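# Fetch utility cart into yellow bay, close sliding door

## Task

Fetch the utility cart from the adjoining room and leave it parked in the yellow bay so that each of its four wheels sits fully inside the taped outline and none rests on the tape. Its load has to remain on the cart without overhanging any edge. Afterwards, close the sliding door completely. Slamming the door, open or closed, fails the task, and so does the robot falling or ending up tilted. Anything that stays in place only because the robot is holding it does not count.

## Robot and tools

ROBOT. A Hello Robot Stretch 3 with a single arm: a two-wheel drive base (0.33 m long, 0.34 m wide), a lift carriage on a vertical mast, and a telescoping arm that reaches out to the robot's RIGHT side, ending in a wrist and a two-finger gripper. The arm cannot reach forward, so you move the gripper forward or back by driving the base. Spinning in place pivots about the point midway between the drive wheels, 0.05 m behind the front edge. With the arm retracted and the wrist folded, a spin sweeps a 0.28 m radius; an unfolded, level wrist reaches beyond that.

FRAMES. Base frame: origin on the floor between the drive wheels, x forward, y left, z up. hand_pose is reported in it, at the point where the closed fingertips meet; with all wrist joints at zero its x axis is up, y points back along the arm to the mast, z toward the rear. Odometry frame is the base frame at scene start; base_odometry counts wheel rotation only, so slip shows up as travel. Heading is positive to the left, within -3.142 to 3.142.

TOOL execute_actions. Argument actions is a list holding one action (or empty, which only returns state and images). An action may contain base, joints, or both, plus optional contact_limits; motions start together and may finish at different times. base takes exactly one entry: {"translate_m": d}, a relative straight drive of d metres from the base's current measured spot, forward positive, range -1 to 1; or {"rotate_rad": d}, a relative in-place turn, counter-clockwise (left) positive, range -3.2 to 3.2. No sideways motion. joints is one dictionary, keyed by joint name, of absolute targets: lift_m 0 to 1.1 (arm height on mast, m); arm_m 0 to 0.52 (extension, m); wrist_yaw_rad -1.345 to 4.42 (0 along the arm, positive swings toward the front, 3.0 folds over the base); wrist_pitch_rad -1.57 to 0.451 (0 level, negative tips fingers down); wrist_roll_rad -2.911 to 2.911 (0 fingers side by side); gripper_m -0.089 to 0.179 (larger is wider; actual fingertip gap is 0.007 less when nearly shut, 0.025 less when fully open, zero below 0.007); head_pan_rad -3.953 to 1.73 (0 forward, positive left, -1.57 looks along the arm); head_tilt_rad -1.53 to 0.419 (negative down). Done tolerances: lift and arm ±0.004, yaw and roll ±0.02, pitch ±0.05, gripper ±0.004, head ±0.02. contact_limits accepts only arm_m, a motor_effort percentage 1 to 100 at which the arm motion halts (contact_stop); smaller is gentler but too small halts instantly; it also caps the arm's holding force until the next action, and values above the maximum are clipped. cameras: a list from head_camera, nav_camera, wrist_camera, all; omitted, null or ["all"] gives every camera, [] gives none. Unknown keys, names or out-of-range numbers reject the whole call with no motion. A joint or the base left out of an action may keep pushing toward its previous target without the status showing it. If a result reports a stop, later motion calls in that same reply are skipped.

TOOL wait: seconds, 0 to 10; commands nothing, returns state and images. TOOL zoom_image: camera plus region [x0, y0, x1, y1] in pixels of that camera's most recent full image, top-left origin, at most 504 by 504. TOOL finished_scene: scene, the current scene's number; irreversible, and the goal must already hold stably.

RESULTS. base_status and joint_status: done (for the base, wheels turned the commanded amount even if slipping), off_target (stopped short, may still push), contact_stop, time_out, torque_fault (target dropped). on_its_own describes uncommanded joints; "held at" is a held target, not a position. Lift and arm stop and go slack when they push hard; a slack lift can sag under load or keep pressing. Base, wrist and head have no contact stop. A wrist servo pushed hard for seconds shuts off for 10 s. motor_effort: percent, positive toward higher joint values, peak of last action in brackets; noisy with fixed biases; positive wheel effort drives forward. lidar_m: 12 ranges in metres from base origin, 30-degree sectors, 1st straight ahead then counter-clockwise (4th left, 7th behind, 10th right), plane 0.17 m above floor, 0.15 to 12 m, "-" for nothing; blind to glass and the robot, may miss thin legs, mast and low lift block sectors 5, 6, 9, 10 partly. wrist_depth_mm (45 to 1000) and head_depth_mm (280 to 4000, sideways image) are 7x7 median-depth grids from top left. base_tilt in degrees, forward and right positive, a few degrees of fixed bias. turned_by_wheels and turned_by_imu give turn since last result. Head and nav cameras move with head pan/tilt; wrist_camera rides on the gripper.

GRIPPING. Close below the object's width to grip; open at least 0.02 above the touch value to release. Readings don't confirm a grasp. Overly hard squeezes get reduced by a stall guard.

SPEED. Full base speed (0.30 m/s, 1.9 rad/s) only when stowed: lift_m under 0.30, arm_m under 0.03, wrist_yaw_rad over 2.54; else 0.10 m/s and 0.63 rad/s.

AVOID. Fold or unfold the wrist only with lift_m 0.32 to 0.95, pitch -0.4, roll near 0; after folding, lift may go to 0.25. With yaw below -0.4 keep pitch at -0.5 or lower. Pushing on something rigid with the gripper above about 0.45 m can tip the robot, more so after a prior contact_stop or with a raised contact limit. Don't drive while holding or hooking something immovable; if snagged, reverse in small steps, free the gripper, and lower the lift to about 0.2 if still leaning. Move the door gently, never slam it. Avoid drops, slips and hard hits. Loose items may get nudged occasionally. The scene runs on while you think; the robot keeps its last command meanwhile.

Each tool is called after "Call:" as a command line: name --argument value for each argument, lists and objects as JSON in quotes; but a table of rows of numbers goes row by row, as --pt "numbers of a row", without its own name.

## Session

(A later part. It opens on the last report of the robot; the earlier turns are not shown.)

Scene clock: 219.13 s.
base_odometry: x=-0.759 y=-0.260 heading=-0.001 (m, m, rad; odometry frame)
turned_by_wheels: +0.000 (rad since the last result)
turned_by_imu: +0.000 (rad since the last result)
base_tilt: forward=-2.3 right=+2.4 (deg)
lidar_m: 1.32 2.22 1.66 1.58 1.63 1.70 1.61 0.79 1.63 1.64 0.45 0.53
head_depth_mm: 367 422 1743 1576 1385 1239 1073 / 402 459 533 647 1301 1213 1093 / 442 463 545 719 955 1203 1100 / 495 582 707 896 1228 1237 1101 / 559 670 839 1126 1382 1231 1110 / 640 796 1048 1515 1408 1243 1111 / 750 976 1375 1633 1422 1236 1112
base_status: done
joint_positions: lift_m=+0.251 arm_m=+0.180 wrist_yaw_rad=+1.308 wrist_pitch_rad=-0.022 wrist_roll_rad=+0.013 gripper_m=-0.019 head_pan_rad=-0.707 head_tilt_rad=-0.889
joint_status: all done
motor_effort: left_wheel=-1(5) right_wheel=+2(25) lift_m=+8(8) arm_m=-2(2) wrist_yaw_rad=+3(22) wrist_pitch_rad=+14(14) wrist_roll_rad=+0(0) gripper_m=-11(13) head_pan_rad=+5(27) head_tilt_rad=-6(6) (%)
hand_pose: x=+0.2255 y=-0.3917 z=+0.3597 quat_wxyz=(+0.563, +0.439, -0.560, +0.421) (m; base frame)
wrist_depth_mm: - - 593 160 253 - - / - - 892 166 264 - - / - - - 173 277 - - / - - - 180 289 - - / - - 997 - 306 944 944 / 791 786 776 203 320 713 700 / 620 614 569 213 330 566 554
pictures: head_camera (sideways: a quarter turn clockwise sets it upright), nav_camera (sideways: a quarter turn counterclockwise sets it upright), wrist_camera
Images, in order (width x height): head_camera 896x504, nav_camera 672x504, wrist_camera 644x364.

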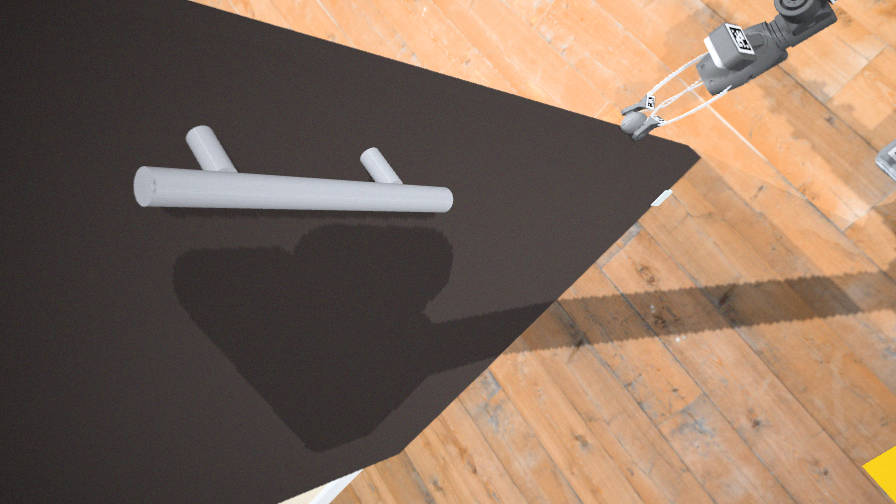

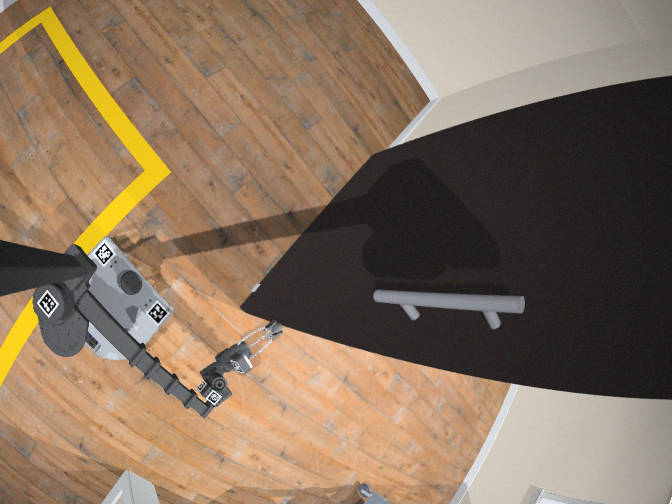

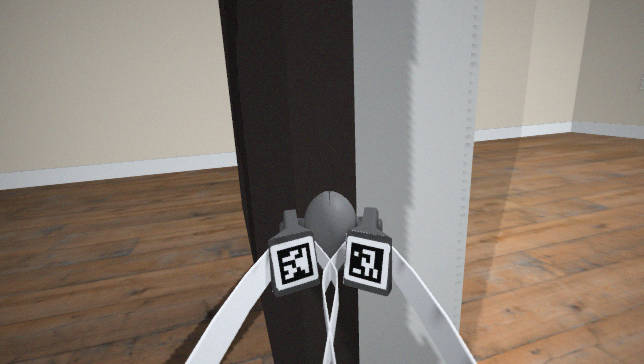

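Call:
execute_actions --actions '[{"base":{"translate_m":-0.3},"joints":{"arm_m":0.0,"head_pan_rad":-1.57,"head_tilt_rad":-0.45}}]'

Scene clock: 226.83 s.
base_odometry: x=-1.059 y=-0.259 heading=-0.001 (m, m, rad; odometry frame)
turned_by_wheels: +0.000 (rad since the last result)
turned_by_imu: +0.001 (rad since the last result)
base_tilt: forward=-2.4 right=+2.4 (deg)
lidar_m: 1.36 2.32 1.65 1.57 1.61 1.38 1.31 0.67 0.58 1.57 3.30 0.66
head_depth_mm: 2640 2855 3141 2713 2001 1579 1300 / 2668 2827 2061 2365 2007 1583 1302 / 2646 2776 1651 1995 1890 1593 1308 / 2638 2831 1881 2108 1921 1572 1312 / 2630 2878 3095 2637 2027 1595 1317 / 2650 2837 3134 2769 2031 1610 1319 / 2656 2884 3129 2774 2035 1598 1320
base_status: done
joint_positions: lift_m=+0.251 arm_m=+0.002 wrist_yaw_rad=+1.309 wrist_pitch_rad=-0.022 wrist_roll_rad=+0.013 gripper_m=-0.019 head_pan_rad=-1.563 head_tilt_rad=-0.458
joint_status: all done
joint sent to its limit — the command would take arm_m past its lower limit, so that joint was sent only as far as its limit.
motor_effort: left_wheel=+0(5) right_wheel=+1(3) lift_m=+8(8) arm_m=-3(3) wrist_yaw_rad=+1(2) wrist_pitch_rad=+13(14) wrist_roll_rad=+0(0) gripper_m=-11(11) head_pan_rad=-5(47) head_tilt_rad=+5(36) (%)
hand_pose: x=+0.2256 y=-0.2132 z=+0.3599 quat_wxyz=(+0.562, +0.439, -0.560, +0.422) (m; base frame)
wrist_depth_mm: - - - 705 559 - - / - - - 744 590 - - / - - - 795 610 - - / - - - 910 634 - - / - - - - 673 964 944 / 797 794 770 686 693 717 710 / 621 610 605 588 579 568 561
pictures: head_camera (sideways: a quarter turn clockwise sets it upright), nav_camera (sideways: a quarter turn counterclockwise sets it upright), wrist_camera
Images, in order (width x height): head_camera 896x504, nav_camera 672x504, wrist_camera 644x364.

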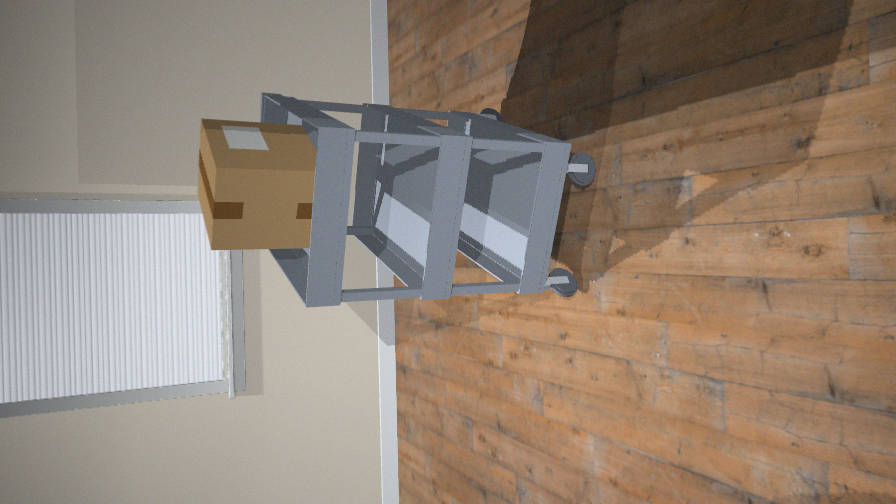

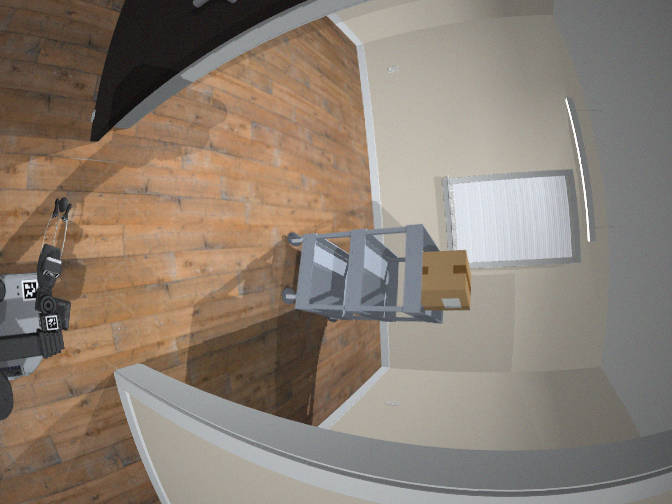

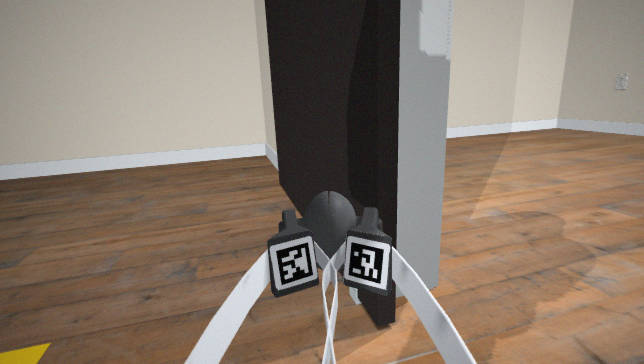

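Call:
execute_actions --actions '[{"base":{"translate_m":0.1},"joints":{"wrist_yaw_rad":1.57,"gripper_m":0.1,"head_pan_rad":0.0,"head_tilt_rad":-0.6}}]' --cameras '[]'

Call:
execute_actions --actions '[{"base":{"rotate_rad":-1.57}}]' --cameras '["head_camera"]'

Call:
execute_actions --actions '[{"base":{"translate_m":0.9}}]'

Scene clock: 259.57 s.
base_odometry: x=-0.959 y=-0.260 heading=-0.001 (m, m, rad; odometry frame)
turned_by_wheels: +0.000 (rad since the last result)
turned_by_imu: +0.000 (rad since the last result)
base_tilt: forward=-2.4 right=+2.4 (deg)
lidar_m: 1.35 2.32 1.65 1.57 1.62 1.48 1.42 0.65 0.64 1.59 0.74 0.58
head_depth_mm: 1068 1095 1121 1140 1171 1191 1152 / 1759 1823 1872 1710 1622 1424 1205 / 1950 2189 2447 2208 1733 1421 1212 / 1956 2185 2432 2235 1752 1423 1209 / 1950 2185 2422 2224 1739 1430 1221 / 1944 2153 2410 2221 1742 1444 1213 / 1931 2152 2401 2246 1754 1437 1229
base_status: done
joint_positions: lift_m=+0.251 arm_m=+0.002 wrist_yaw_rad=+1.568 wrist_pitch_rad=-0.021 wrist_roll_rad=+0.013 gripper_m=+0.100 head_pan_rad=-0.007 head_tilt_rad=-0.593
joint_status: all done
motor_effort: left_wheel=+0(3) right_wheel=+0(3) lift_m=+8(7) arm_m=-3(3) wrist_yaw_rad=+3(3) wrist_pitch_rad=+13(13) wrist_roll_rad=+0(0) gripper_m=+0(94) head_pan_rad=+4(51) head_tilt_rad=-4(23) (%)
hand_pose: x=+0.2343 y=-0.1479 z=+0.3599 quat_wxyz=(+0.503, +0.508, -0.498, +0.491) (m; base frame)
wrist_depth_mm: - - - - 767 406 405 / - - - - 789 413 418 / - - - - 811 416 443 / - - - - 841 424 465 / - - - - 935 402 492 / 800 789 731 752 701 439 515 / 617 608 596 585 576 478 539
pictures: none
No camera images: the call's "cameras" was empty. Leave "cameras" out to get every camera's image.

Scene clock: 263.00 s.
base_odometry: x=-0.959 y=-0.260 heading=-1.570 (m, m, rad; odometry frame)
turned_by_wheels: -1.570 (rad since the last result)
turned_by_imu: -1.575 (rad since the last result)
base_tilt: forward=-2.4 right=+2.3 (deg)
lidar_m: 1.58 0.74 0.58 1.38 2.31 1.65 1.58 1.62 1.48 1.41 0.65 0.64
head_depth_mm: 2687 2944 3010 2185 1698 1417 1204 / 2589 1610 2037 2114 1722 1426 1201 / 2611 1567 2056 2024 1737 1421 1212 / 2643 2790 2054 2050 1728 1422 1218 / 2633 2941 3071 2226 1751 1432 1213 / 2670 2934 3104 2268 1753 1428 1216 / 2634 2942 3071 2243 1751 1448 1231
base_status: done
joint_positions: lift_m=+0.251 arm_m=+0.002 wrist_yaw_rad=+1.568 wrist_pitch_rad=-0.021 wrist_roll_rad=+0.013 gripper_m=+0.100 head_pan_rad=-0.007 head_tilt_rad=-0.593
joint_status: not commanded
motor_effort: left_wheel=+2(5) right_wheel=-3(5) lift_m=+8(8) arm_m=-3(2) wrist_yaw_rad=+3(3) wrist_pitch_rad=+13(13) wrist_roll_rad=+0(0) gripper_m=+0(0) head_pan_rad=+6(4) head_tilt_rad=-4(4) (%)
hand_pose: x=+0.2343 y=-0.1478 z=+0.3599 quat_wxyz=(+0.503, +0.508, -0.498, +0.491) (m; base frame)
wrist_depth_mm: - - - - - - 358 / - - - - - - 366 / - - - - - - 381 / - - - - - - 393 / - - - - 1000 516 413 / 797 791 725 737 722 519 432 / 619 603 605 595 580 548 452
pictures: head_camera (sideways: a quarter turn clockwise sets it upright)
Images, in order (width x height): head_camera 896x504.

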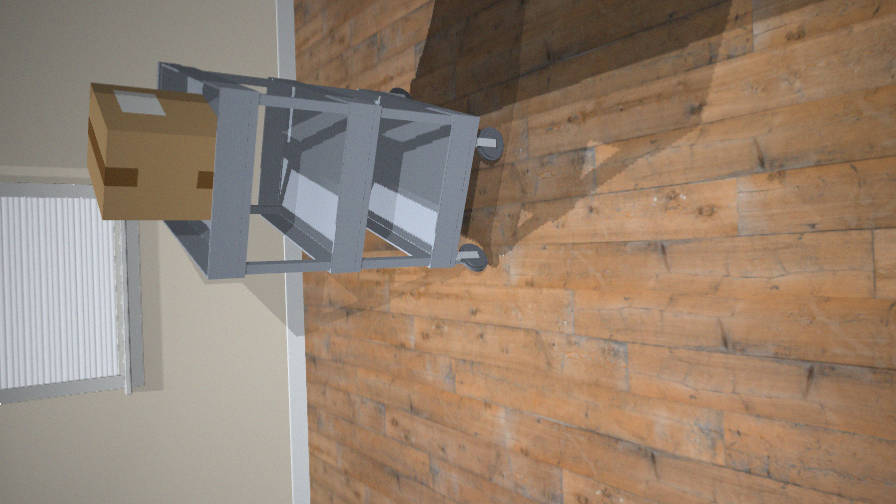

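Scene clock: 273.27 s.
base_odometry: x=-0.959 y=-1.160 heading=-1.570 (m, m, rad; odometry frame)
turned_by_wheels: +0.000 (rad since the last result)
turned_by_imu: +0.000 (rad since the last result)
base_tilt: forward=-2.4 right=+2.4 (deg)
lidar_m: 0.72 2.36 2.50 1.47 0.65 0.65 2.47 2.04 0.54 1.15 1.43 0.72
head_depth_mm: 1913 844 822 848 1091 1091 1179 / 1915 853 840 824 1097 1229 1211 / 1920 2040 903 933 1109 1295 1208 / 1908 2109 1153 913 1106 1271 1209 / 1895 2089 2358 2149 1743 1426 1215 / 1883 2093 2357 2222 1747 1434 1222 / 1881 2087 2339 2233 1756 1445 1226
base_status: done
joint_positions: lift_m=+0.251 arm_m=+0.002 wrist_yaw_rad=+1.568 wrist_pitch_rad=-0.021 wrist_roll_rad=+0.013 gripper_m=+0.100 head_pan_rad=-0.007 head_tilt_rad=-0.593
joint_status: not commanded
motor_effort: left_wheel=+2(4) right_wheel=-3(3) lift_m=+8(8) arm_m=-3(2) wrist_yaw_rad=+2(2) wrist_pitch_rad=+13(13) wrist_roll_rad=+0(0) gripper_m=+0(0) head_pan_rad=+4(5) head_tilt_rad=-4(4) (%)
hand_pose: x=+0.2343 y=-0.1478 z=+0.3599 quat_wxyz=(+0.503, +0.508, -0.498, +0.491) (m; base frame)
wrist_depth_mm: - - 661 597 545 - - / - - 674 738 981 - - / - - - - - - - / - - - - - - - / - - 792 700 645 973 945 / 805 786 736 753 691 688 703 / 623 606 598 595 581 563 561
pictures: head_camera (sideways: a quarter turn clockwise sets it upright), nav_camera (sideways: a quarter turn counterclockwise sets it upright), wrist_camera
Images, in order (width x height): head_camera 896x504, nav_camera 672x504, wrist_camera 644x364.

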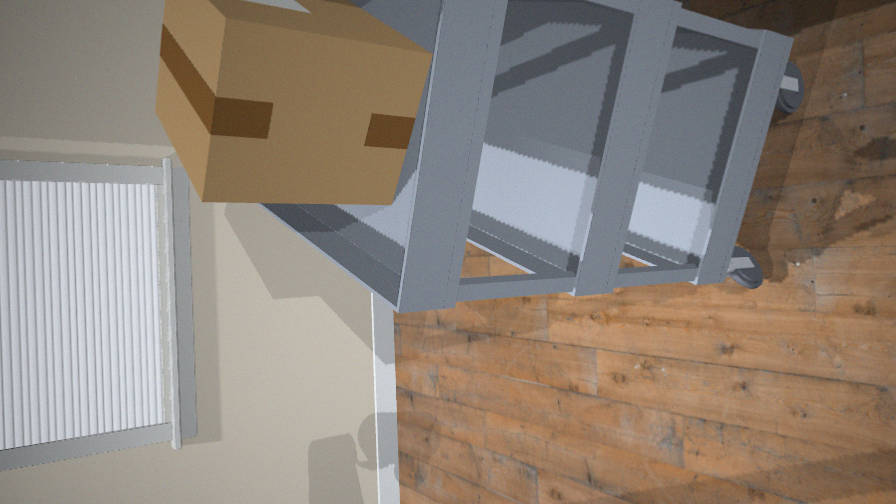

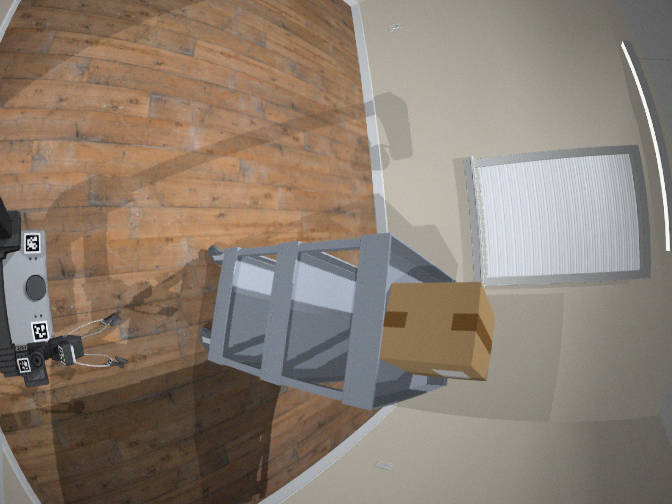

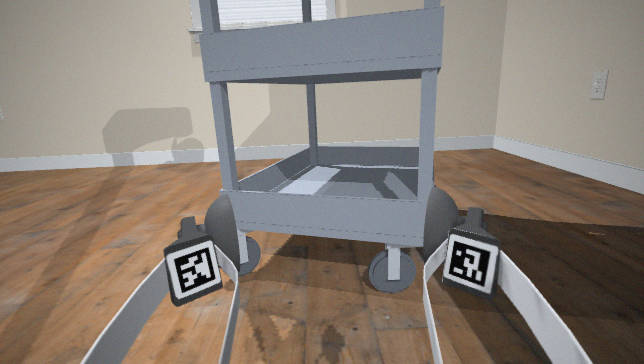

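Call:
execute_actions --actions '[{"base":{"rotate_rad":0.55}}]' --cameras '[]'

Call:
execute_actions --actions '[{"base":{"translate_m":0.36}}]' --cameras '[]'

Call:
execute_actions --actions '[{"base":{"rotate_rad":-0.55},"joints":{"head_tilt_rad":-0.9}}]'

Scene clock: 293.17 s.
base_odometry: x=-0.959 y=-1.160 heading=-1.020 (m, m, rad; odometry frame)
turned_by_wheels: +0.550 (rad since the last result)
turned_by_imu: +0.552 (rad since the last result)
base_tilt: forward=-2.3 right=+2.4 (deg)
lidar_m: 2.38 2.49 1.32 0.62 0.65 2.47 0.62 0.54 1.25 1.43 0.72 0.72
head_depth_mm: 1908 2082 2284 2161 1705 1203 1175 / 1995 2167 2405 2185 1717 1415 1204 / 2100 2315 2556 2192 1734 1426 1214 / 2231 2446 2676 2205 1735 1435 1215 / 2330 2615 2855 2238 1736 1429 1214 / 2483 2780 2948 2220 1750 1433 1218 / 2605 2815 2912 2223 1754 1444 1225
base_status: done
joint_positions: lift_m=+0.251 arm_m=+0.002 wrist_yaw_rad=+1.568 wrist_pitch_rad=-0.021 wrist_roll_rad=+0.013 gripper_m=+0.100 head_pan_rad=-0.007 head_tilt_rad=-0.593
joint_status: not commanded
motor_effort: left_wheel=-1(3) right_wheel=+1(4) lift_m=+8(8) arm_m=-3(2) wrist_yaw_rad=+2(3) wrist_pitch_rad=+13(13) wrist_roll_rad=+0(0) gripper_m=+0(0) head_pan_rad=+4(4) head_tilt_rad=-4(4) (%)
hand_pose: x=+0.2343 y=-0.1478 z=+0.3599 quat_wxyz=(+0.503, +0.508, -0.498, +0.491) (m; base frame)
wrist_depth_mm: - - - - - 488 410 / - - - - - - - / - - - - - - - / - - - - - 901 874 / - - - - 992 540 488 / 793 793 731 742 694 650 483 / 620 609 598 582 575 572 559
pictures: none
No camera images: the call's "cameras" was empty. Leave "cameras" out to get every camera's image.

Scene clock: 298.03 s.
base_odometry: x=-0.771 y=-1.466 heading=-1.021 (m, m, rad; odometry frame)
turned_by_wheels: +0.000 (rad since the last result)
turned_by_imu: +0.000 (rad since the last result)
base_tilt: forward=-2.4 right=+2.4 (deg)
lidar_m: 2.06 2.30 2.21 0.92 0.83 2.79 0.88 0.88 1.56 0.54 0.48 0.48
head_depth_mm: 1639 1786 1969 2095 1722 1420 1202 / 1726 1882 2089 2204 1717 1417 1207 / 1805 1986 2236 2201 1730 1417 1214 / 1912 2117 2367 2228 1729 1423 1211 / 2020 2262 2557 2233 1742 1433 1214 / 2139 2383 2668 2233 1738 1443 1220 / 2304 2565 2735 2244 1757 1445 1218
base_status: done
joint_positions: lift_m=+0.251 arm_m=+0.002 wrist_yaw_rad=+1.568 wrist_pitch_rad=-0.021 wrist_roll_rad=+0.013 gripper_m=+0.100 head_pan_rad=-0.007 head_tilt_rad=-0.593
joint_status: not commanded
motor_effort: left_wheel=-1(2) right_wheel=+1(4) lift_m=+8(8) arm_m=-2(3) wrist_yaw_rad=+3(2) wrist_pitch_rad=+13(13) wrist_roll_rad=+0(0) gripper_m=+0(1) head_pan_rad=+4(4) head_tilt_rad=-4(4) (%)
hand_pose: x=+0.2343 y=-0.1478 z=+0.3599 quat_wxyz=(+0.503, +0.508, -0.498, +0.491) (m; base frame)
wrist_depth_mm: - - - - - - 243 / - - - - - - 263 / - - - - - - - / - - - - - - 675 / - - - - 998 946 529 / 802 795 735 753 729 651 441 / 626 604 600 585 576 544 281
pictures: none
No camera images: the call's "cameras" was empty. Leave "cameras" out to get every camera's image.

Scene clock: 299.90 s.
base_odometry: x=-0.771 y=-1.466 heading=-1.570 (m, m, rad; odometry frame)
turned_by_wheels: -0.550 (rad since the last result)
turned_by_imu: -0.552 (rad since the last result)
base_tilt: forward=-2.4 right=+2.4 (deg)
lidar_m: 0.48 2.04 2.31 2.21 0.94 0.73 2.78 0.89 0.88 1.56 0.54 0.48
head_depth_mm: 1672 867 697 940 908 1159 1090 / 1783 1979 717 712 929 1178 1098 / 1779 2070 1885 1612 1366 1208 1097 / 1761 2069 1886 1601 1399 1233 1113 / 1758 2054 1892 1611 1401 1236 1112 / 1762 2052 1909 1618 1406 1244 1115 / 1756 2055 1930 1631 1420 1243 1115
base_status: done
joint_positions: lift_m=+0.251 arm_m=+0.002 wrist_yaw_rad=+1.568 wrist_pitch_rad=-0.021 wrist_roll_rad=+0.013 gripper_m=+0.100 head_pan_rad=-0.007 head_tilt_rad=-0.889
joint_status: all done
motor_effort: left_wheel=+2(5) right_wheel=-2(5) lift_m=+8(8) arm_m=-3(3) wrist_yaw_rad=+2(2) wrist_pitch_rad=+13(13) wrist_roll_rad=+0(0) gripper_m=+1(0) head_pan_rad=+5(4) head_tilt_rad=-7(33) (%)
hand_pose: x=+0.2343 y=-0.1477 z=+0.3599 quat_wxyz=(+0.503, +0.508, -0.498, +0.491) (m; base frame)
wrist_depth_mm: - - - 347 322 301 281 / - - - 434 - - - / - - - - - - - / - - - 889 938 877 - / - - - 567 643 621 562 / 797 788 729 441 399 376 347 / 622 605 593 503 535 384 343
pictures: head_camera (sideways: a quarter turn clockwise sets it upright), nav_camera (sideways: a quarter turn counterclockwise sets it upright), wrist_camera
Images, in order (width x height): head_camera 896x504, nav_camera 672x504, wrist_camera 644x364.

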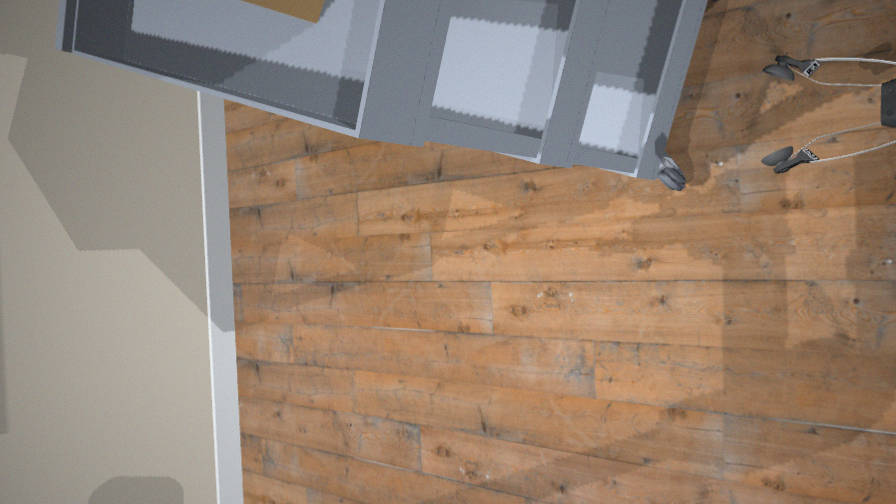

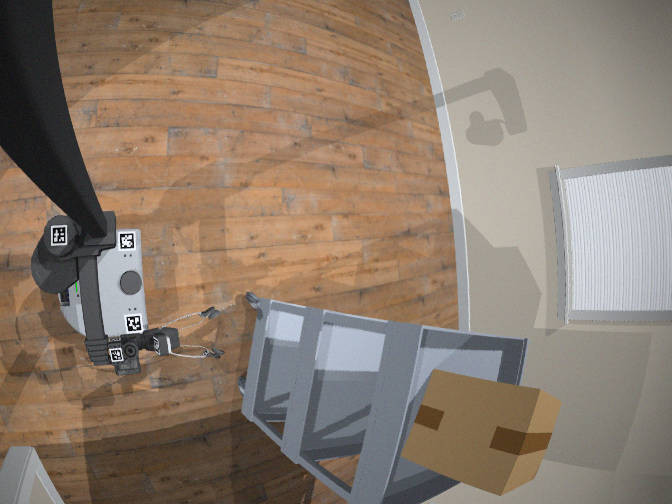

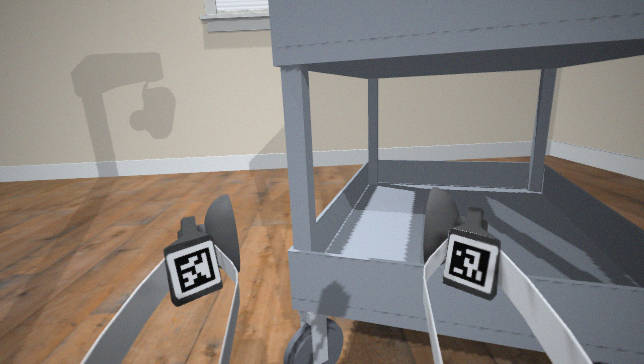

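Call:
execute_actions --actions '[{"base":{"translate_m":0.12},"joints":{"wrist_yaw_rad":1.68}}]' --cameras '["head_camera","wrist_camera"]'

Scene clock: 306.20 s.
base_odometry: x=-0.770 y=-1.586 heading=-1.570 (m, m, rad; odometry frame)
turned_by_wheels: +0.000 (rad since the last result)
turned_by_imu: +0.000 (rad since the last result)
base_tilt: forward=-2.3 right=+2.4 (deg)
lidar_m: 0.37 1.92 2.32 2.21 1.12 0.83 2.91 0.97 1.04 1.56 0.42 0.37
head_depth_mm: 1629 869 711 607 842 995 1089 / 1669 1945 1865 621 832 1073 1096 / 1665 1942 1888 1598 1385 1184 1098 / 1668 1928 1883 1602 1386 1230 1107 / 1653 1922 1886 1605 1399 1236 1105 / 1652 1913 1915 1621 1401 1230 1106 / 1642 1909 1931 1626 1415 1250 1120
base_status: done
joint_positions: lift_m=+0.251 arm_m=+0.002 wrist_yaw_rad=+1.678 wrist_pitch_rad=-0.021 wrist_roll_rad=+0.013 gripper_m=+0.100 head_pan_rad=-0.007 head_tilt_rad=-0.889
joint_status: all done
motor_effort: left_wheel=+1(5) right_wheel=-3(3) lift_m=+8(8) arm_m=-3(2) wrist_yaw_rad=+3(5) wrist_pitch_rad=+13(13) wrist_roll_rad=+0(0) gripper_m=-1(0) head_pan_rad=+4(5) head_tilt_rad=-6(6) (%)
hand_pose: x=+0.2329 y=-0.1198 z=+0.3599 quat_wxyz=(+0.475, +0.534, -0.470, +0.517) (m; base frame)
wrist_depth_mm: - - - 251 228 210 199 / - - - - - - - / - - - - - - - / - - - - - 805 723 / - - - 895 591 631 601 / 803 786 726 672 472 442 454 / 625 604 600 332 298 362 358
pictures: head_camera (sideways: a quarter turn clockwise sets it upright), wrist_camera
Images, in order (width x height): head_camera 896x504, wrist_camera 644x364.

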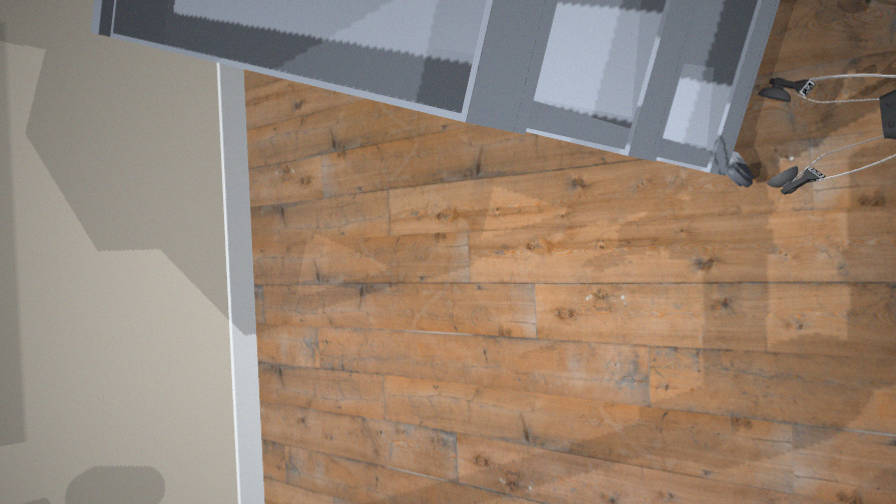

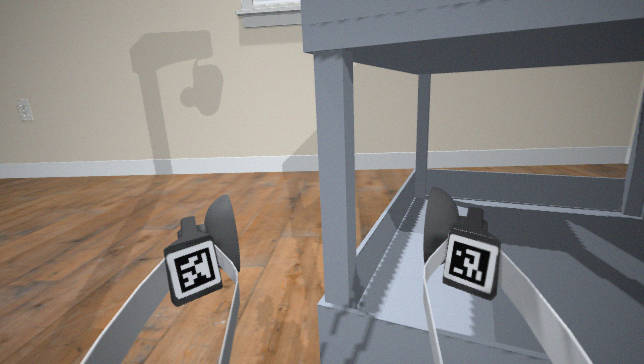

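Call:
execute_actions --actions '[{"base":{"translate_m":0.1}}]' --cameras '["wrist_camera"]'

Scene clock: 310.50 s.
base_odometry: x=-0.770 y=-1.686 heading=-1.570 (m, m, rad; odometry frame)
turned_by_wheels: +0.000 (rad since the last result)
turned_by_imu: +0.000 (rad since the last result)
base_tilt: forward=-2.4 right=+2.4 (deg)
lidar_m: 1.77 1.82 2.33 2.22 1.27 0.93 1.04 1.04 1.18 0.51 0.31 0.27
head_depth_mm: 1582 1740 712 606 526 762 1015 / 1588 1831 1864 1564 560 743 1065 / 1573 1832 1872 1604 1390 1231 1083 / 1577 1821 1886 1604 1405 1234 1102 / 1555 1822 1902 1614 1400 1234 1106 / 1560 1825 1903 1608 1399 1243 1111 / 1550 1816 1908 1625 1407 1248 1117
base_status: done
joint_positions: lift_m=+0.251 arm_m=+0.002 wrist_yaw_rad=+1.678 wrist_pitch_rad=-0.021 wrist_roll_rad=+0.013 gripper_m=+0.100 head_pan_rad=-0.007 head_tilt_rad=-0.889
joint_status: not commanded
motor_effort: left_wheel=+1(5) right_wheel=-3(3) lift_m=+8(8) arm_m=-2(3) wrist_yaw_rad=+3(3) wrist_pitch_rad=+13(13) wrist_roll_rad=+0(0) gripper_m=+1(0) head_pan_rad=+4(5) head_tilt_rad=-7(6) (%)
hand_pose: x=+0.2329 y=-0.1198 z=+0.3599 quat_wxyz=(+0.475, +0.534, -0.470, +0.517) (m; base frame)
wrist_depth_mm: - - - 163 173 185 199 / - - - 174 - - - / - - - 183 - - - / - - - 198 - - - / - - - 206 653 625 607 / 790 777 730 213 448 440 450 / 614 607 599 222 373 366 359
pictures: wrist_camera
Images, in order (width x height): wrist_camera 644x364.

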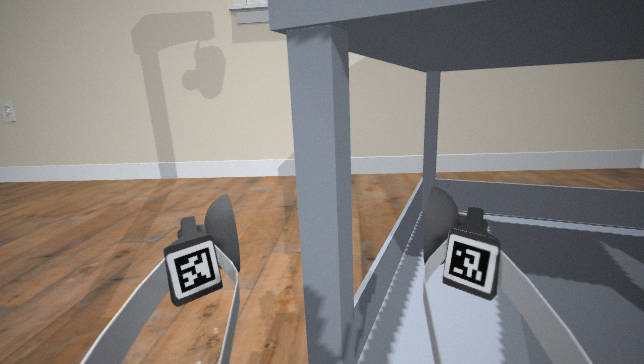

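Call:
execute_actions --actions '[{"base":{"translate_m":0.065}}]' --cameras '[]'

Call:
execute_actions --actions '[{"joints":{"gripper_m":0.015}}]' --cameras '["wrist_camera","nav_camera"]'

Scene clock: 315.23 s.
base_odometry: x=-0.770 y=-1.751 heading=-1.570 (m, m, rad; odometry frame)
turned_by_wheels: +0.000 (rad since the last result)
turned_by_imu: +0.000 (rad since the last result)
base_tilt: forward=-2.4 right=+2.3 (deg)
lidar_m: 1.71 1.75 2.32 2.22 1.36 0.99 1.10 1.10 1.27 0.40 0.24 0.21
head_depth_mm: 1530 1734 732 594 518 482 726 / 1513 1768 1867 1602 1087 612 942 / 1519 1771 1882 1598 1390 1224 1068 / 1518 1749 1887 1603 1385 1227 1111 / 1498 1768 1918 1612 1394 1233 1108 / 1510 1747 1908 1626 1409 1243 1109 / 1490 1752 1934 1635 1402 1250 1118
base_status: done
joint_positions: lift_m=+0.251 arm_m=+0.002 wrist_yaw_rad=+1.678 wrist_pitch_rad=-0.021 wrist_roll_rad=+0.013 gripper_m=+0.100 head_pan_rad=-0.007 head_tilt_rad=-0.889
joint_status: not commanded
motor_effort: left_wheel=+1(5) right_wheel=-2(3) lift_m=+8(8) arm_m=-3(3) wrist_yaw_rad=+3(3) wrist_pitch_rad=+13(13) wrist_roll_rad=+0(0) gripper_m=+0(0) head_pan_rad=+4(5) head_tilt_rad=-6(7) (%)
hand_pose: x=+0.2329 y=-0.1198 z=+0.3599 quat_wxyz=(+0.475, +0.534, -0.470, +0.517) (m; base frame)
wrist_depth_mm: - - - 107 173 185 200 / - - - 110 - - - / - - - 115 - - - / - - - 121 - - - / - - - 126 934 617 575 / 799 784 721 133 442 439 454 / 616 607 602 139 371 366 356
pictures: none
No camera images: the call's "cameras" was empty. Leave "cameras" out to get every camera's image.

Scene clock: 316.57 s.
base_odometry: x=-0.770 y=-1.751 heading=-1.570 (m, m, rad; odometry frame)
turned_by_wheels: +0.000 (rad since the last result)
turned_by_imu: +0.000 (rad since the last result)
base_tilt: forward=-2.3 right=+2.4 (deg)
lidar_m: 1.71 1.75 2.33 2.22 1.36 0.99 1.11 1.10 1.27 0.40 0.24 0.21
head_depth_mm: 1521 1735 753 599 518 482 725 / 1525 1773 1863 1595 1086 620 904 / 1513 1767 1872 1594 1385 1230 1069 / 1501 1778 1885 1600 1395 1228 1104 / 1493 1759 1910 1606 1399 1231 1108 / 1500 1748 1908 1626 1405 1245 1112 / 1487 1749 1924 1626 1412 1248 1118
base_status: not commanded
joint_positions: lift_m=+0.251 arm_m=+0.002 wrist_yaw_rad=+1.709 wrist_pitch_rad=-0.021 wrist_roll_rad=+0.013 gripper_m=+0.015 head_pan_rad=-0.007 head_tilt_rad=-0.889
joint_status: all done
on_its_own: wrist_yaw_rad is at rest, and its effort (-38) is outside its rest range (-12 to +12)
motor_effort: left_wheel=+3(3) right_wheel=-3(3) lift_m=+8(8) arm_m=+1(3) wrist_yaw_rad=-38(37) wrist_pitch_rad=+13(13) wrist_roll_rad=+0(0) gripper_m=-12(98) head_pan_rad=+5(4) head_tilt_rad=-6(6) (%)
hand_pose: x=+0.2319 y=-0.1116 z=+0.3599 quat_wxyz=(+0.467, +0.542, -0.461, +0.525) (m; base frame)
wrist_depth_mm: - - - 106 173 186 200 / - - - 110 - - - / - - - 114 - - - / - - - 119 - - - / - - - 124 632 618 572 / 807 783 730 132 466 457 446 / 620 613 590 139 354 367 358
pictures: nav_camera (sideways: a quarter turn counterclockwise sets it upright), wrist_camera
Images, in order (width x height): nav_camera 672x504, wrist_camera 644x364.

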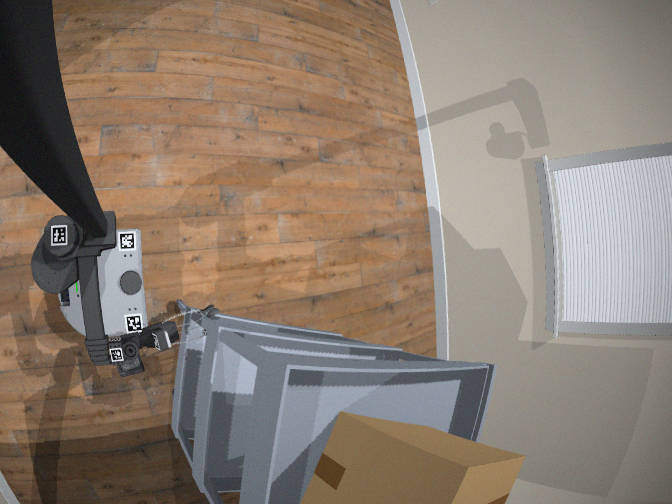

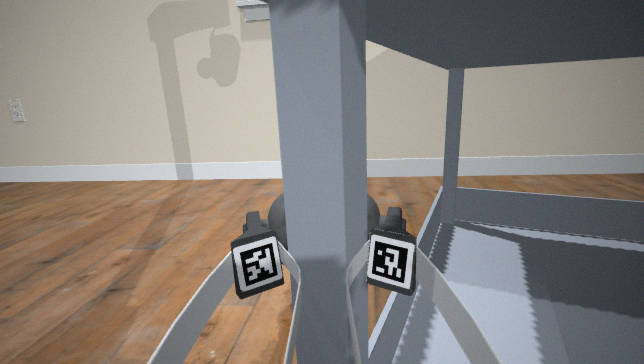

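Call:
execute_actions --actions '[{"base":{"translate_m":-0.2},"joints":{"wrist_yaw_rad":1.71}}]'

Scene clock: 321.07 s.
base_odometry: x=-0.771 y=-1.551 heading=-1.570 (m, m, rad; odometry frame)
turned_by_wheels: +0.000 (rad since the last result)
turned_by_imu: +0.001 (rad since the last result)
base_tilt: forward=-2.3 right=+2.3 (deg)
lidar_m: 0.51 1.96 2.32 2.21 1.06 0.80 2.87 0.95 1.00 1.56 0.27 0.23
head_depth_mm: 1709 804 711 605 508 481 978 / 1703 806 730 886 860 777 980 / 1698 2004 1879 1558 1329 1206 1098 / 1689 1971 1888 1592 1384 1233 1104 / 1695 1968 1902 1612 1395 1237 1099 / 1690 1962 1908 1627 1397 1241 1112 / 1675 1938 1907 1622 1410 1242 1113
base_status: done
joint_positions: lift_m=+0.251 arm_m=+0.002 wrist_yaw_rad=+1.605 wrist_pitch_rad=-0.020 wrist_roll_rad=+0.015 gripper_m=+0.015 head_pan_rad=-0.007 head_tilt_rad=-0.889
joint_status: wrist_yaw_rad off_target (ended at +1.605, target +1.710)
on_its_own: wrist_yaw_rad is held at +1.634, not at your +1.710, by its stall guard, which is still easing
motor_effort: left_wheel=-1(4) right_wheel=-4(14) lift_m=+8(8) arm_m=-3(4) wrist_yaw_rad=+38(72) wrist_pitch_rad=+12(13) wrist_roll_rad=-1(1) gripper_m=-12(15) head_pan_rad=+4(5) head_tilt_rad=-7(6) (%)
hand_pose: x=+0.2342 y=-0.1384 z=+0.3604 quat_wxyz=(+0.493, +0.517, -0.490, +0.500) (m; base frame)
wrist_depth_mm: - - - 108 170 183 196 / - - - 112 - - - / - - - 118 - - - / - - - 122 - 732 - / - - - 127 662 625 539 / 808 780 763 134 444 465 449 / 617 609 597 141 372 365 360
pictures: head_camera (sideways: a quarter turn clockwise sets it upright), nav_camera (sideways: a quarter turn counterclockwise sets it upright), wrist_camera
Images, in order (width x height): head_camera 896x504, nav_camera 672x504, wrist_camera 644x364.

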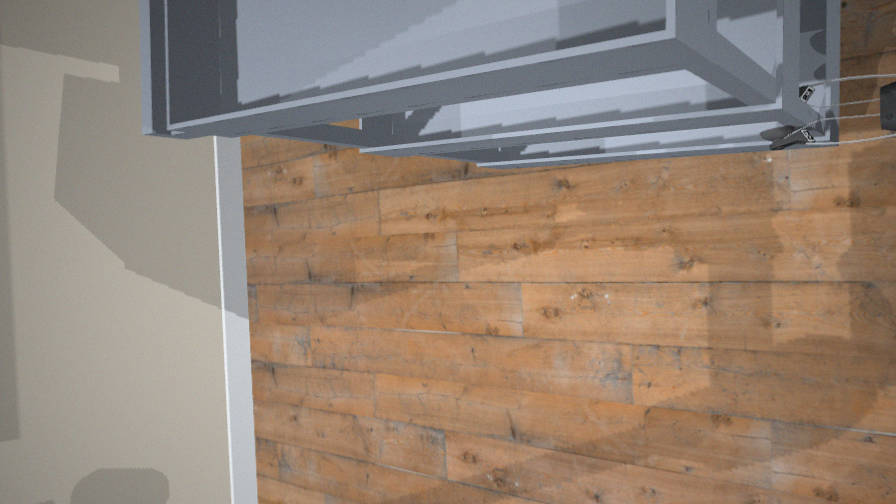

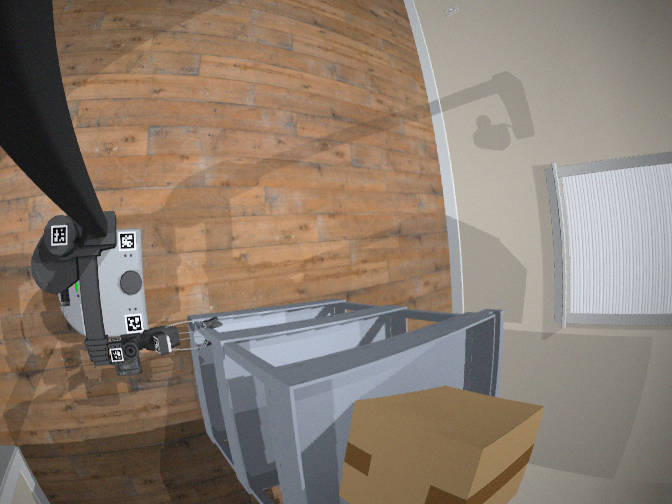

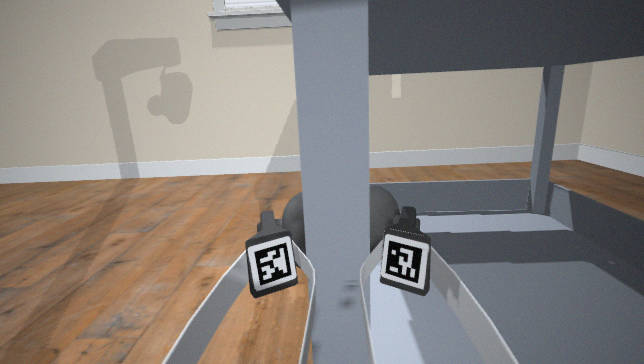

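Call:
execute_actions --actions '[{"base":{"translate_m":-0.35},"joints":{"wrist_yaw_rad":1.6,"head_pan_rad":-0.3}}]'

Scene clock: 330.33 s.
base_odometry: x=-0.771 y=-1.201 heading=-1.570 (m, m, rad; odometry frame)
turned_by_wheels: +0.000 (rad since the last result)
turned_by_imu: +0.002 (rad since the last result)
base_tilt: forward=-2.4 right=+2.4 (deg)
lidar_m: 0.34 2.32 2.30 1.67 0.53 0.51 2.52 2.31 0.72 1.32 0.31 0.26
head_depth_mm: 475 468 595 606 558 1205 1098 / 478 423 525 599 530 771 1115 / 484 420 502 588 540 807 1085 / 490 492 599 615 866 1127 1103 / 526 600 702 629 935 1215 1105 / 1905 818 732 986 1268 1241 1114 / 1911 794 753 1546 1415 1243 1117
base_status: done
joint_positions: lift_m=+0.251 arm_m=+0.002 wrist_yaw_rad=+1.463 wrist_pitch_rad=-0.017 wrist_roll_rad=+0.014 gripper_m=+0.016 head_pan_rad=-0.293 head_tilt_rad=-0.889
joint_status: wrist_yaw_rad off_target (ended at +1.463, target +1.600); the others done
on_its_own: wrist_yaw_rad is held at +1.476, not at your +1.600, by its stall guard, which is not easing now; wrist_yaw_rad is at rest, and its effort (+17) is outside its rest range (-12 to +12)
motor_effort: left_wheel=+0(4) right_wheel=-5(13) lift_m=+8(8) arm_m=-4(3) wrist_yaw_rad=+17(65) wrist_pitch_rad=+11(12) wrist_roll_rad=+0(1) gripper_m=-16(17) head_pan_rad=-5(30) head_tilt_rad=-6(6) (%)
hand_pose: x=+0.2329 y=-0.1748 z=+0.3610 quat_wxyz=(+0.527, +0.480, -0.525, +0.464) (m; base frame)
wrist_depth_mm: - 317 173 117 166 186 262 / - 569 518 123 - - - / - - - 128 - - - / - - - 134 - - - / - 968 696 137 608 543 471 / 809 751 461 146 447 465 460 / 625 612 371 153 373 326 534
pictures: head_camera (sideways: a quarter turn clockwise sets it upright), nav_camera (sideways: a quarter turn counterclockwise sets it upright), wrist_camera
Images, in order (width x height): head_camera 896x504, nav_camera 672x504, wrist_camera 644x364.

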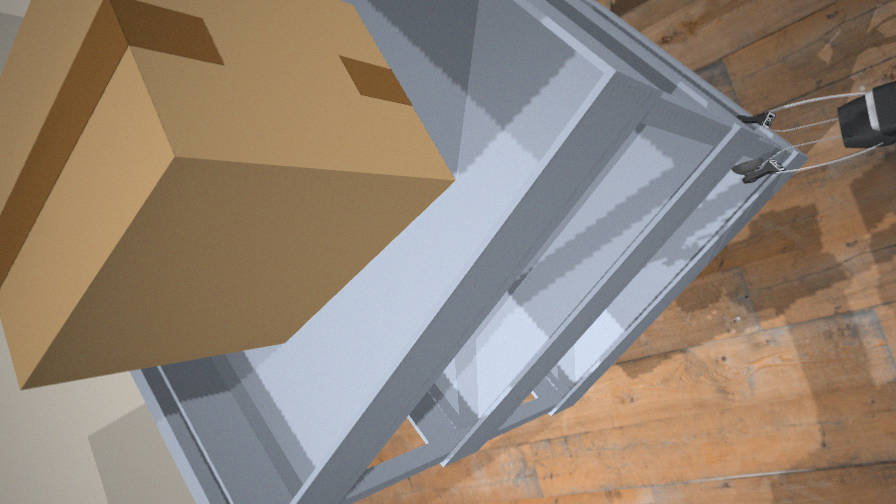

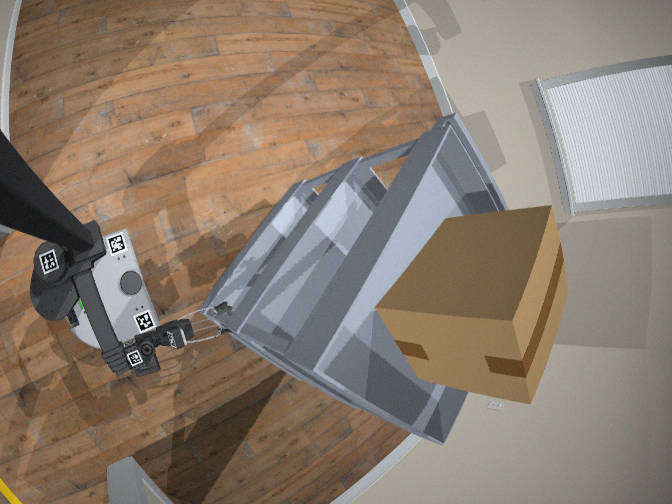

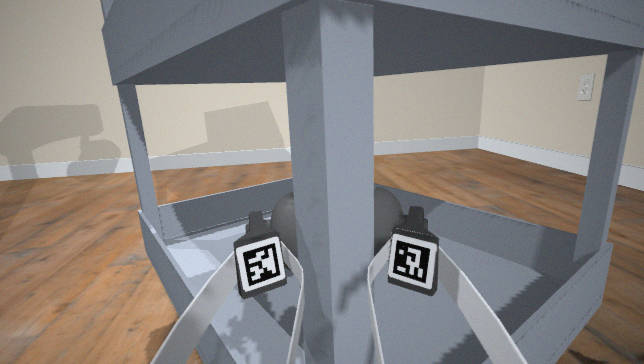

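Call:
execute_actions --actions '[{"base":{"translate_m":-0.4},"joints":{"wrist_yaw_rad":1.5,"head_pan_rad":-0.2,"head_tilt_rad":-1.1}}]'

Scene clock: 339.40 s.
base_odometry: x=-0.771 y=-0.801 heading=-1.570 (m, m, rad; odometry frame)
turned_by_wheels: +0.000 (rad since the last result)
turned_by_imu: +0.002 (rad since the last result)
base_tilt: forward=-2.4 right=+2.4 (deg)
lidar_m: 0.26 0.40 2.29 0.33 0.35 2.22 2.12 2.19 1.66 0.63 1.63 0.25
head_depth_mm: 679 652 591 1347 1274 1163 1083 / 465 615 586 529 1227 1184 - / 390 486 580 539 827 1170 - / 354 432 559 549 1074 1181 - / 382 480 584 854 1171 1180 1120 / 424 548 599 883 1251 1184 1096 / 477 642 602 930 1302 1190 1102
base_status: done
joint_positions: lift_m=+0.251 arm_m=+0.002 wrist_yaw_rad=+1.553 wrist_pitch_rad=-0.017 wrist_roll_rad=+0.014 gripper_m=+0.016 head_pan_rad=-0.207 head_tilt_rad=-1.087
joint_status: wrist_yaw_rad off_target (ended at +1.553, target +1.500); the others done
on_its_own: wrist_yaw_rad is held at +1.546, not at your +1.500, by its stall guard, which is not easing now
motor_effort: left_wheel=+2(5) right_wheel=-7(16) lift_m=+8(8) arm_m=+0(4) wrist_yaw_rad=-8(38) wrist_pitch_rad=+10(11) wrist_roll_rad=+0(0) gripper_m=-13(17) head_pan_rad=+5(16) head_tilt_rad=-8(29) (%)
hand_pose: x=+0.2344 y=-0.1516 z=+0.3611 quat_wxyz=(+0.506, +0.503, -0.503, +0.488) (m; base frame)
wrist_depth_mm: 223 171 146 116 181 343 - / 381 425 515 123 - - - / - - - 127 - - - / - - 844 133 - - - / 572 651 699 138 572 868 958 / 490 506 472 144 450 682 706 / 598 343 385 152 360 570 558
pictures: head_camera (sideways: a quarter turn clockwise sets it upright), nav_camera (sideways: a quarter turn counterclockwise sets it upright), wrist_camera
Images, in order (width x height): head_camera 896x504, nav_camera 672x504, wrist_camera 644x364.

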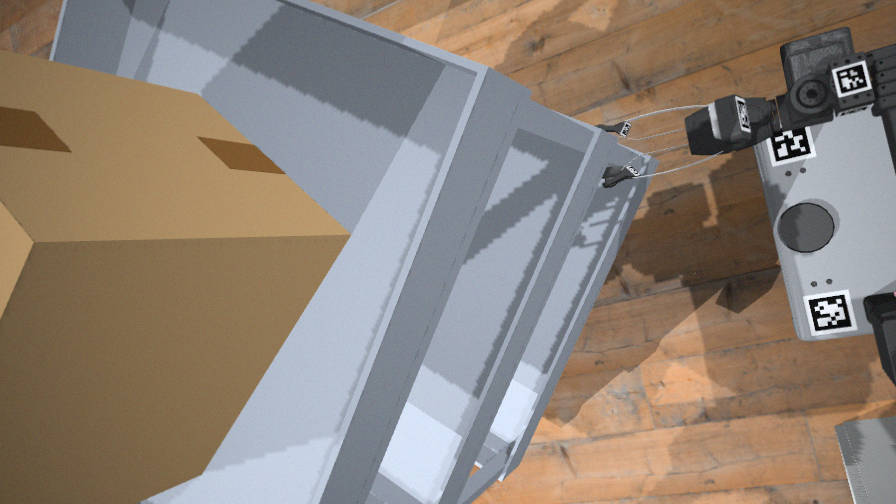

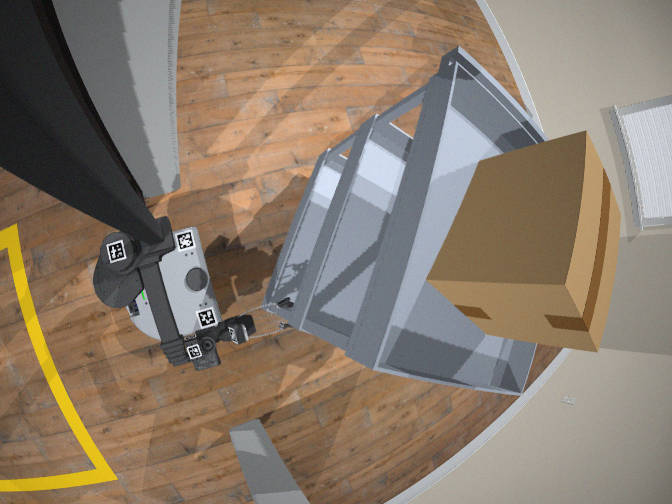

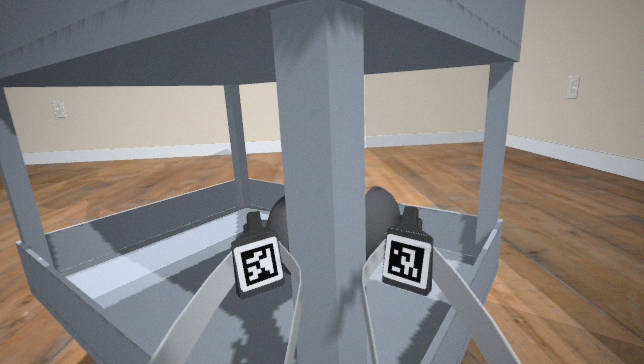

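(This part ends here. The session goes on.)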